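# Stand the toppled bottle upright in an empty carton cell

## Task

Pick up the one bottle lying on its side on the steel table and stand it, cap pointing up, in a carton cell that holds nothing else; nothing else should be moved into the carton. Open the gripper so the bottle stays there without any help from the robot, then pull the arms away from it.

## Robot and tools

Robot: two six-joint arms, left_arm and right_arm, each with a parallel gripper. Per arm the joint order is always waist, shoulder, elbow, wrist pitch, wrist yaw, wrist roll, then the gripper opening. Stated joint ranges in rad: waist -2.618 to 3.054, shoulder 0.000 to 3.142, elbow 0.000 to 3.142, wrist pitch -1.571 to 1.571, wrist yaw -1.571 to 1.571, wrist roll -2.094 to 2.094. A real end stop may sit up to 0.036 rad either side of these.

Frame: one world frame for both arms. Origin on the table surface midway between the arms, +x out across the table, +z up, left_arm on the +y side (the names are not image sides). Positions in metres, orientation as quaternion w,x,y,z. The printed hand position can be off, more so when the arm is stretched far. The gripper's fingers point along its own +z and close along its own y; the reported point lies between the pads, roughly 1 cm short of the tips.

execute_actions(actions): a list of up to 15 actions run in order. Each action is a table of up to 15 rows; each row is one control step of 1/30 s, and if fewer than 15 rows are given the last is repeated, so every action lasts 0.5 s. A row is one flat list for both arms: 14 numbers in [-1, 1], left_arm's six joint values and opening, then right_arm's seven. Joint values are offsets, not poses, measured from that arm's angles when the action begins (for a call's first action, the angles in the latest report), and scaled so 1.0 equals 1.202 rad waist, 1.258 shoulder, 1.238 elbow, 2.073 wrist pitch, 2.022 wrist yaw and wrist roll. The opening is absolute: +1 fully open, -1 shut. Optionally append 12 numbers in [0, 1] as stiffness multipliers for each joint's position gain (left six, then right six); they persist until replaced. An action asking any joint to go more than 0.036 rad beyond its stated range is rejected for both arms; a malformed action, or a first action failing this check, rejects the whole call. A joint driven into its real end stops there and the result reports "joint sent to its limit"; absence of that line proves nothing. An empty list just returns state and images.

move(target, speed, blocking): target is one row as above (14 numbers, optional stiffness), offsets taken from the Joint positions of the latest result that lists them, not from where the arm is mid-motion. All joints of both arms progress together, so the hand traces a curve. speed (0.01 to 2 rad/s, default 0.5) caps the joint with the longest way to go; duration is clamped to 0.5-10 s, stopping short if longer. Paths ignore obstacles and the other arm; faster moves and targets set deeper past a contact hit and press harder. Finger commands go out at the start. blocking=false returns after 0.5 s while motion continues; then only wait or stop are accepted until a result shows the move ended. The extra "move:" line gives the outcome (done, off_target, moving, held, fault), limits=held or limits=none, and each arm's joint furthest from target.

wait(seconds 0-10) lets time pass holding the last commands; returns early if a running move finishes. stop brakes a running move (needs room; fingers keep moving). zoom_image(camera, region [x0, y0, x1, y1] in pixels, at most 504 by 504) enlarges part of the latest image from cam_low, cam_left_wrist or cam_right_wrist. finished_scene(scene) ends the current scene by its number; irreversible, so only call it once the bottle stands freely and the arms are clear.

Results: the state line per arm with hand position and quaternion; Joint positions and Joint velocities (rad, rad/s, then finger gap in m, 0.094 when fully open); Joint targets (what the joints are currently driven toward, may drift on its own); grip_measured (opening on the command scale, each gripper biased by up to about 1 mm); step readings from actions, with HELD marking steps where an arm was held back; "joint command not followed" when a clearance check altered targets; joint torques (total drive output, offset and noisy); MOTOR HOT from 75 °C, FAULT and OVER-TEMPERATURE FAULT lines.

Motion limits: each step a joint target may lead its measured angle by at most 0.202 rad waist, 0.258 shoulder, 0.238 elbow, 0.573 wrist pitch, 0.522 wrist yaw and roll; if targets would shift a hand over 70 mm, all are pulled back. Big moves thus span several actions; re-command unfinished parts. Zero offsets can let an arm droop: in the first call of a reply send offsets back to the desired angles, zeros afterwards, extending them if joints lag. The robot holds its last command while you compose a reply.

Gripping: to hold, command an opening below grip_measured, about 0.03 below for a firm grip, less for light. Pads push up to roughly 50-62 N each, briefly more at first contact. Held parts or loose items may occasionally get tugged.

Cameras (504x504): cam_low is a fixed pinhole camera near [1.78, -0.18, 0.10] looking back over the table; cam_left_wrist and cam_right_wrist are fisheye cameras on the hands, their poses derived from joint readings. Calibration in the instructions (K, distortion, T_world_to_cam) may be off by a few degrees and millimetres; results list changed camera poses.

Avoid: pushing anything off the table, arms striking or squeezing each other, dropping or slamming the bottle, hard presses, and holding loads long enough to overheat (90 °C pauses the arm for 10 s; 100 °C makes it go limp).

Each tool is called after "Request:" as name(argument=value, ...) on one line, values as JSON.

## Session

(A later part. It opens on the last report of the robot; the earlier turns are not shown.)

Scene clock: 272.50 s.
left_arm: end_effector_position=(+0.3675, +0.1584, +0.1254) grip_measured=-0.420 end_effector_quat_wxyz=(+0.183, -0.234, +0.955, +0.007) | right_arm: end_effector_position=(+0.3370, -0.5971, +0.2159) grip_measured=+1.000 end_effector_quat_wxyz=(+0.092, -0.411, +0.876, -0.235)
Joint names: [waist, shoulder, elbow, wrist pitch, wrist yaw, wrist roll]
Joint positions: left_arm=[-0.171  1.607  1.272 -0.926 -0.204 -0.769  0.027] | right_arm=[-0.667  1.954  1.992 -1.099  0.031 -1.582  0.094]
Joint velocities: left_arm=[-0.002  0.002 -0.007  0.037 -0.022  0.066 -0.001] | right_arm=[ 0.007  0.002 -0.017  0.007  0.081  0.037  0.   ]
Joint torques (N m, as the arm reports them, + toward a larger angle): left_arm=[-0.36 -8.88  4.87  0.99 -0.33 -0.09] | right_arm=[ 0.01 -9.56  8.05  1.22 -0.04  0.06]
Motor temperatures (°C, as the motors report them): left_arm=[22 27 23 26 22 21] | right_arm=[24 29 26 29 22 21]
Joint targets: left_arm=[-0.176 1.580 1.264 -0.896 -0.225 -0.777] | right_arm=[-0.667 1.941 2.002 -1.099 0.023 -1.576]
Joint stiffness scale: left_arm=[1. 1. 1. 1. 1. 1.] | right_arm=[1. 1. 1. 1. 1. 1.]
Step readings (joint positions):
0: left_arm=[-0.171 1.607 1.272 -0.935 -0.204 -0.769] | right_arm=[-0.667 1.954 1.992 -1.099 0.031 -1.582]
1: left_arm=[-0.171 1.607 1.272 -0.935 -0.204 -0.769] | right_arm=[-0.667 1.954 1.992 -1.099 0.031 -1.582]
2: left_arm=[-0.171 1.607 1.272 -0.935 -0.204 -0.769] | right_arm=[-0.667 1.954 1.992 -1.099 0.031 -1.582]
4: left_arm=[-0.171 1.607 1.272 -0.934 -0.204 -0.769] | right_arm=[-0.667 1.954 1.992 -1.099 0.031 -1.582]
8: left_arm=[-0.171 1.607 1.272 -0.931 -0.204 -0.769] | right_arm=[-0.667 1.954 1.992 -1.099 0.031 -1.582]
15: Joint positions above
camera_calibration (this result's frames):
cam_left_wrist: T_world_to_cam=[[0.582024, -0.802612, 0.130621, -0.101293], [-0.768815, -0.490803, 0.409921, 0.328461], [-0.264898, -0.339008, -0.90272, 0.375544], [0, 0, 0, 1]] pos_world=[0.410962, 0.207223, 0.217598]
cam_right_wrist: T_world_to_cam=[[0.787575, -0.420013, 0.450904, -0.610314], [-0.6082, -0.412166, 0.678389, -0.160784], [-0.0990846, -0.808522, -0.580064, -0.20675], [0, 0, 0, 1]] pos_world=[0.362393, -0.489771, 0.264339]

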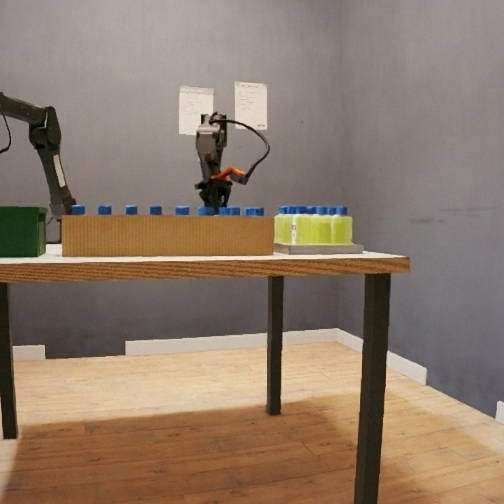

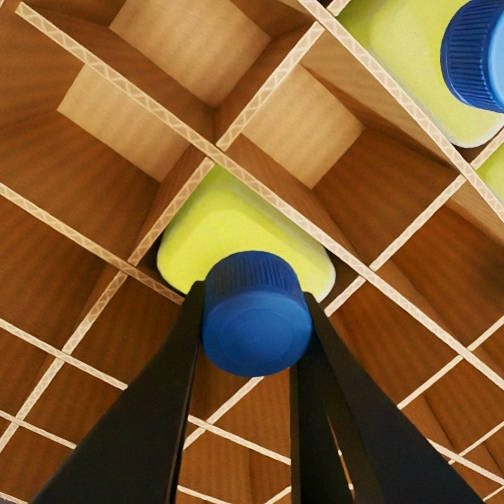

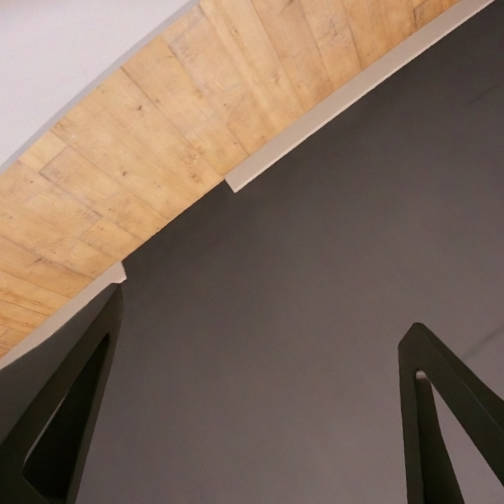

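Request:
execute_actions(actions=[[[-0.004,-0.0215,-0.004,0.0145,-0.0104,-0.004,-0.43,0,-0.0103,0.0081,0,-0.004,0.0025,1],[-0.004,-0.0215,-0.003,0.0145,-0.0104,-0.004,-0.415,0,-0.0103,0.0081,0,-0.004,0.0025,1],[-0.004,-0.0215,-0.003,0.0145,-0.0104,-0.004,-0.40,0,-0.0103,0.0081,0,-0.004,0.0025,1],[-0.004,-0.0215,-0.003,0.0145,-0.0104,-0.004,-0.385,0,-0.0103,0.0081,0,-0.004,0.0025,1],[-0.004,-0.0215,-0.003,0.0145,-0.0104,-0.004,-0.37,0,-0.0103,0.0081,0,-0.004,0.0025,1],[-0.004,-0.0215,-0.003,0.0145,-0.0104,-0.004,-0.35,0,-0.0103,0.0081,0,-0.004,0.0025,1],[-0.004,-0.0215,-0.003,0.0145,-0.0104,-0.004,-0.32,0,-0.0103,0.0081,0,-0.004,0.0025,1],[-0.004,-0.0215,-0.003,0.0145,-0.0104,-0.004,-0.28,0,-0.0103,0.0081,0,-0.004,0.0025,1],[-0.004,-0.0215,-0.003,0.0145,-0.0104,-0.004,-0.23,0,-0.0103,0.0081,0,-0.004,0.0025,1],[-0.004,-0.0215,-0.003,0.0145,-0.0104,-0.004,-0.17,0,-0.0103,0.0081,0,-0.004,0.0025,1],[-0.004,-0.0215,-0.003,0.0145,-0.0104,-0.004,-0.11,0,-0.0103,0.0081,0,-0.004,0.0025,1],[-0.004,-0.0215,-0.003,0.0145,-0.0104,-0.004,-0.05,0,-0.0103,0.0081,0,-0.004,0.0025,1],[-0.004,-0.0215,-0.003,0.0145,-0.0104,-0.004,0.0,0,-0.0103,0.0081,0,-0.004,0.0025,1],[-0.004,-0.0215,-0.003,0.0145,-0.0104,-0.004,0.05,0,-0.0103,0.0081,0,-0.004,0.0025,1],[-0.004,-0.0215,-0.003,0.0145,-0.0104,-0.004,0.05,0,-0.0103,0.0081,0,-0.004,0.0025,1]]])

Scene clock: 274.07 s.
left_arm: end_effector_position=(+0.3702, +0.1583, +0.1264) grip_measured=+0.042 end_effector_quat_wxyz=(+0.189, -0.235, +0.954, +0.006) | right_arm: end_effector_position=(+0.3370, -0.5971, +0.2159) grip_measured=+1.000 end_effector_quat_wxyz=(+0.092, -0.411, +0.876, -0.235)
Joint names: [waist, shoulder, elbow, wrist pitch, wrist yaw, wrist roll]
Joint positions: left_arm=[-0.171  1.607  1.272 -0.915 -0.209 -0.769  0.049] | right_arm=[-0.667  1.954  1.992 -1.099  0.031 -1.582  0.094]
Joint velocities: left_arm=[-0.012 -0.007 -0.022 -0.037 -0.007  0.051  0.013] | right_arm=[-0.002 -0.002 -0.002  0.007  0.037  0.022  0.   ]
Joint torques (N m, as the arm reports them, + toward a larger angle): left_arm=[-0.38 -8.97  5.33  0.87 -0.28 -0.09] | right_arm=[ 0.   -9.6   8.02  1.21 -0.04  0.06]
Motor temperatures (°C, as the motors report them): left_arm=[22 27 23 26 22 21] | right_arm=[24 29 26 29 22 21]
Joint targets: left_arm=[-0.176 1.580 1.269 -0.896 -0.225 -0.777] | right_arm=[-0.667 1.941 2.002 -1.099 0.023 -1.576]
Joint stiffness scale: left_arm=[1. 1. 1. 1. 1. 1.] | right_arm=[1. 1. 1. 1. 1. 1.]
Step readings (joint positions):
0: left_arm=[-0.171 1.607 1.272 -0.926 -0.204 -0.769] | right_arm=[-0.667 1.954 1.992 -1.099 0.031 -1.582]
1: left_arm=[-0.171 1.607 1.272 -0.926 -0.204 -0.769] | right_arm=[-0.667 1.954 1.992 -1.099 0.031 -1.582]
2: left_arm=[-0.171 1.607 1.272 -0.926 -0.204 -0.769] | right_arm=[-0.667 1.954 1.992 -1.099 0.031 -1.582]
4: left_arm=[-0.171 1.607 1.272 -0.926 -0.204 -0.769] | right_arm=[-0.667 1.954 1.992 -1.099 0.031 -1.582]
8: left_arm=[-0.171 1.607 1.272 -0.919 -0.206 -0.769] | right_arm=[-0.667 1.954 1.992 -1.099 0.031 -1.582]
15: Joint positions above
camera_calibration (this result's frames):
cam_left_wrist: T_world_to_cam=[[0.581772, -0.801672, 0.137347, -0.103939], [-0.772782, -0.492149, 0.400746, 0.332872], [-0.253672, -0.339282, -0.905836, 0.373375], [0, 0, 0, 1]] pos_world=[0.412421, 0.207177, 0.219095]
cam_right_wrist: T_world_to_cam=[[0.787575, -0.420013, 0.450904, -0.610314], [-0.6082, -0.412166, 0.678389, -0.160784], [-0.0990846, -0.808522, -0.580064, -0.20675], [0, 0, 0, 1]] pos_world=[0.362393, -0.489771, 0.264339]

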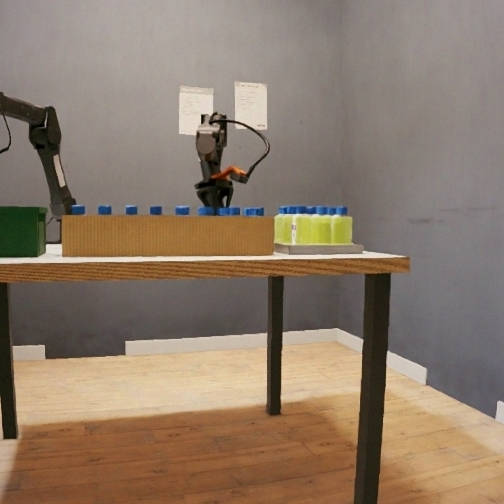

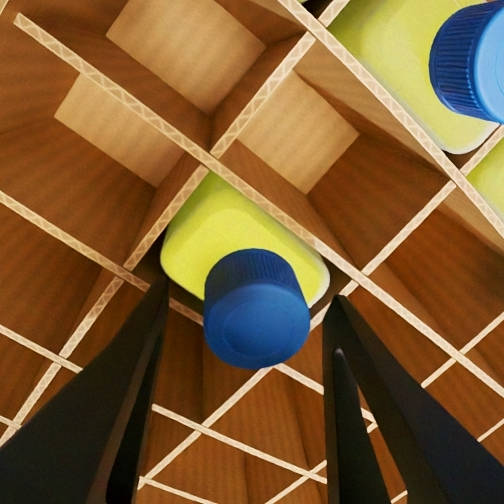

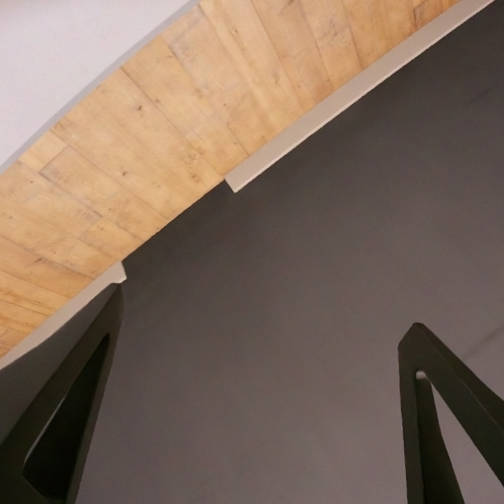

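Request:
move(target=[-0.004,-0.0215,0.459,-0.234,-0.008,-0.004,0.1,0,-0.0103,0.0081,0,-0.004,0.0025,1], speed=0.6)

Scene clock: 277.27 s.
left_arm: end_effector_position=(+0.3607, +0.1616, +0.2682) grip_measured=+0.098 end_effector_quat_wxyz=(+0.221, -0.237, +0.946, -0.014) | right_arm: end_effector_position=(+0.3369, -0.5972, +0.2159) grip_measured=+1.000 end_effector_quat_wxyz=(+0.092, -0.411, +0.876, -0.235)
Joint names: [waist, shoulder, elbow, wrist pitch, wrist yaw, wrist roll]
Joint positions: left_arm=[-0.171  1.597  1.813 -1.391 -0.21  -0.769  0.052] | right_arm=[-0.667  1.954  1.992 -1.099  0.032 -1.582  0.094]
Joint velocities: left_arm=[ 0.002 -0.002 -0.007 -0.022  0.066 -0.051 -0.   ] | right_arm=[ 0.002 -0.007 -0.002 -0.007  0.007 -0.051  0.   ]
Joint torques (N m, as the arm reports them, + toward a larger angle): left_arm=[-0.44 -7.22  6.91  0.74 -0.3  -0.14] | right_arm=[ 0.01 -9.58  8.03  1.2  -0.05  0.06]
Motor temperatures (°C, as the motors report them): left_arm=[22 27 23 26 22 21] | right_arm=[24 29 26 29 22 21]
Joint targets: left_arm=[-0.176 1.580 1.841 -1.400 -0.225 -0.777] | right_arm=[-0.667 1.941 2.002 -1.099 0.023 -1.576]
Joint stiffness scale: left_arm=[1. 1. 1. 1. 1. 1.] | right_arm=[1. 1. 1. 1. 1. 1.]
move: off_target (left_arm); limits=none; left_arm: farthest joint: the elbow, 0.027 radians from its target (0.568 radians at the start); right_arm: farthest joint: the shoulder, 0.013 radians from its target (0.013 radians at the start)
camera_calibration (this result's frames):
cam_left_wrist: T_world_to_cam=[[0.5699, -0.797588, 0.197655, -0.127749], [-0.800082, -0.483777, 0.354723, 0.291194], [-0.187302, -0.360297, -0.91384, 0.482162], [0, 0, 0, 1]] pos_world=[0.396093, 0.212703, 0.362576]
cam_right_wrist: T_world_to_cam=[[0.787593, -0.420044, 0.450843, -0.610313], [-0.608132, -0.41188, 0.678624, -0.160736], [-0.0993588, -0.808652, -0.579836, -0.206829], [0, 0, 0, 1]] pos_world=[0.362379, -0.489815, 0.264308]

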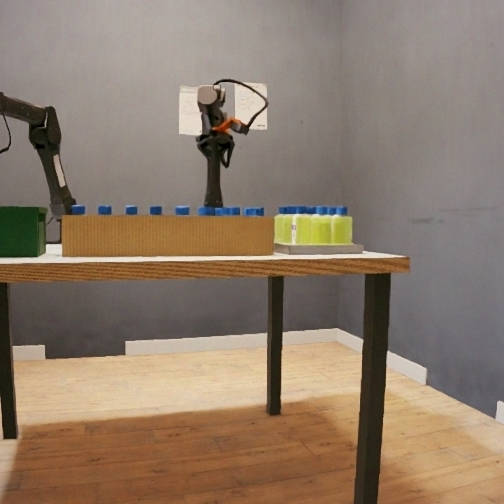

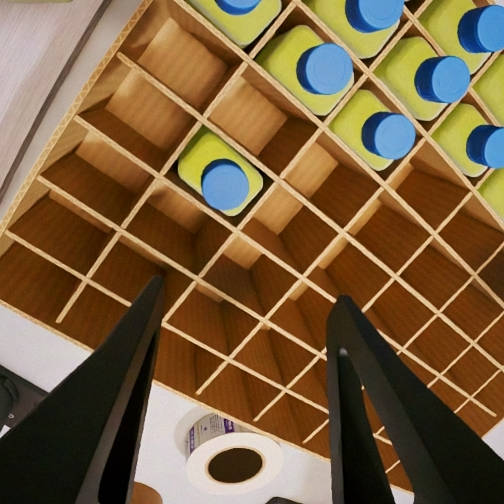

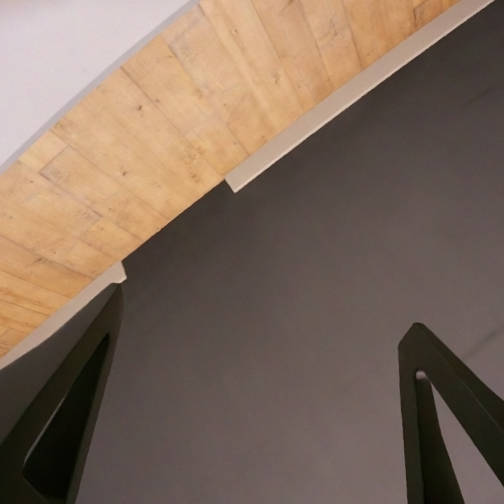

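Request:
zoom_image(camera="cam_low", region=[140, 170, 290, 260])

Request:
zoom_image(camera="cam_left_wrist", region=[150, 40, 370, 260])

Region (140, 170, 290, 260) of cam_low's 504x504 image, scaled by 3.360, with more detail than that image has; it fills the top 302 rows of this view, and the rest is white.

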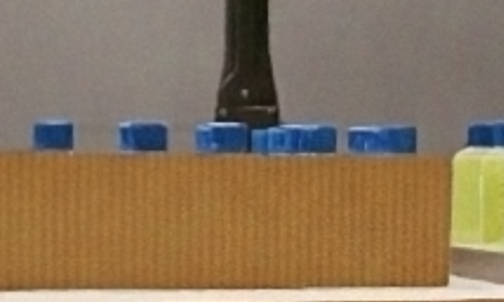

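Region (150, 40, 370, 260) of cam_left_wrist's 504x504 image, scaled by 2.291, with more detail than that image has.

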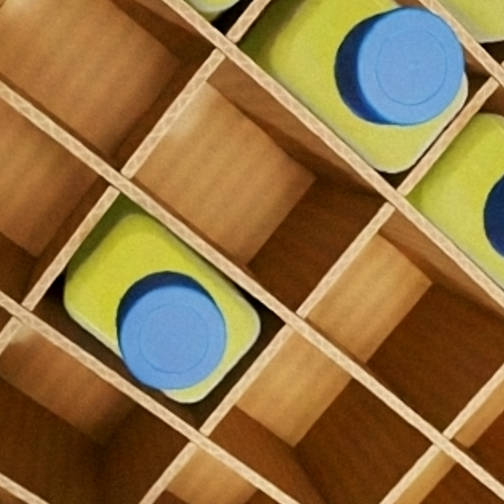

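Request:
finished_scene(scene=1)

The scene is finished: the task was done.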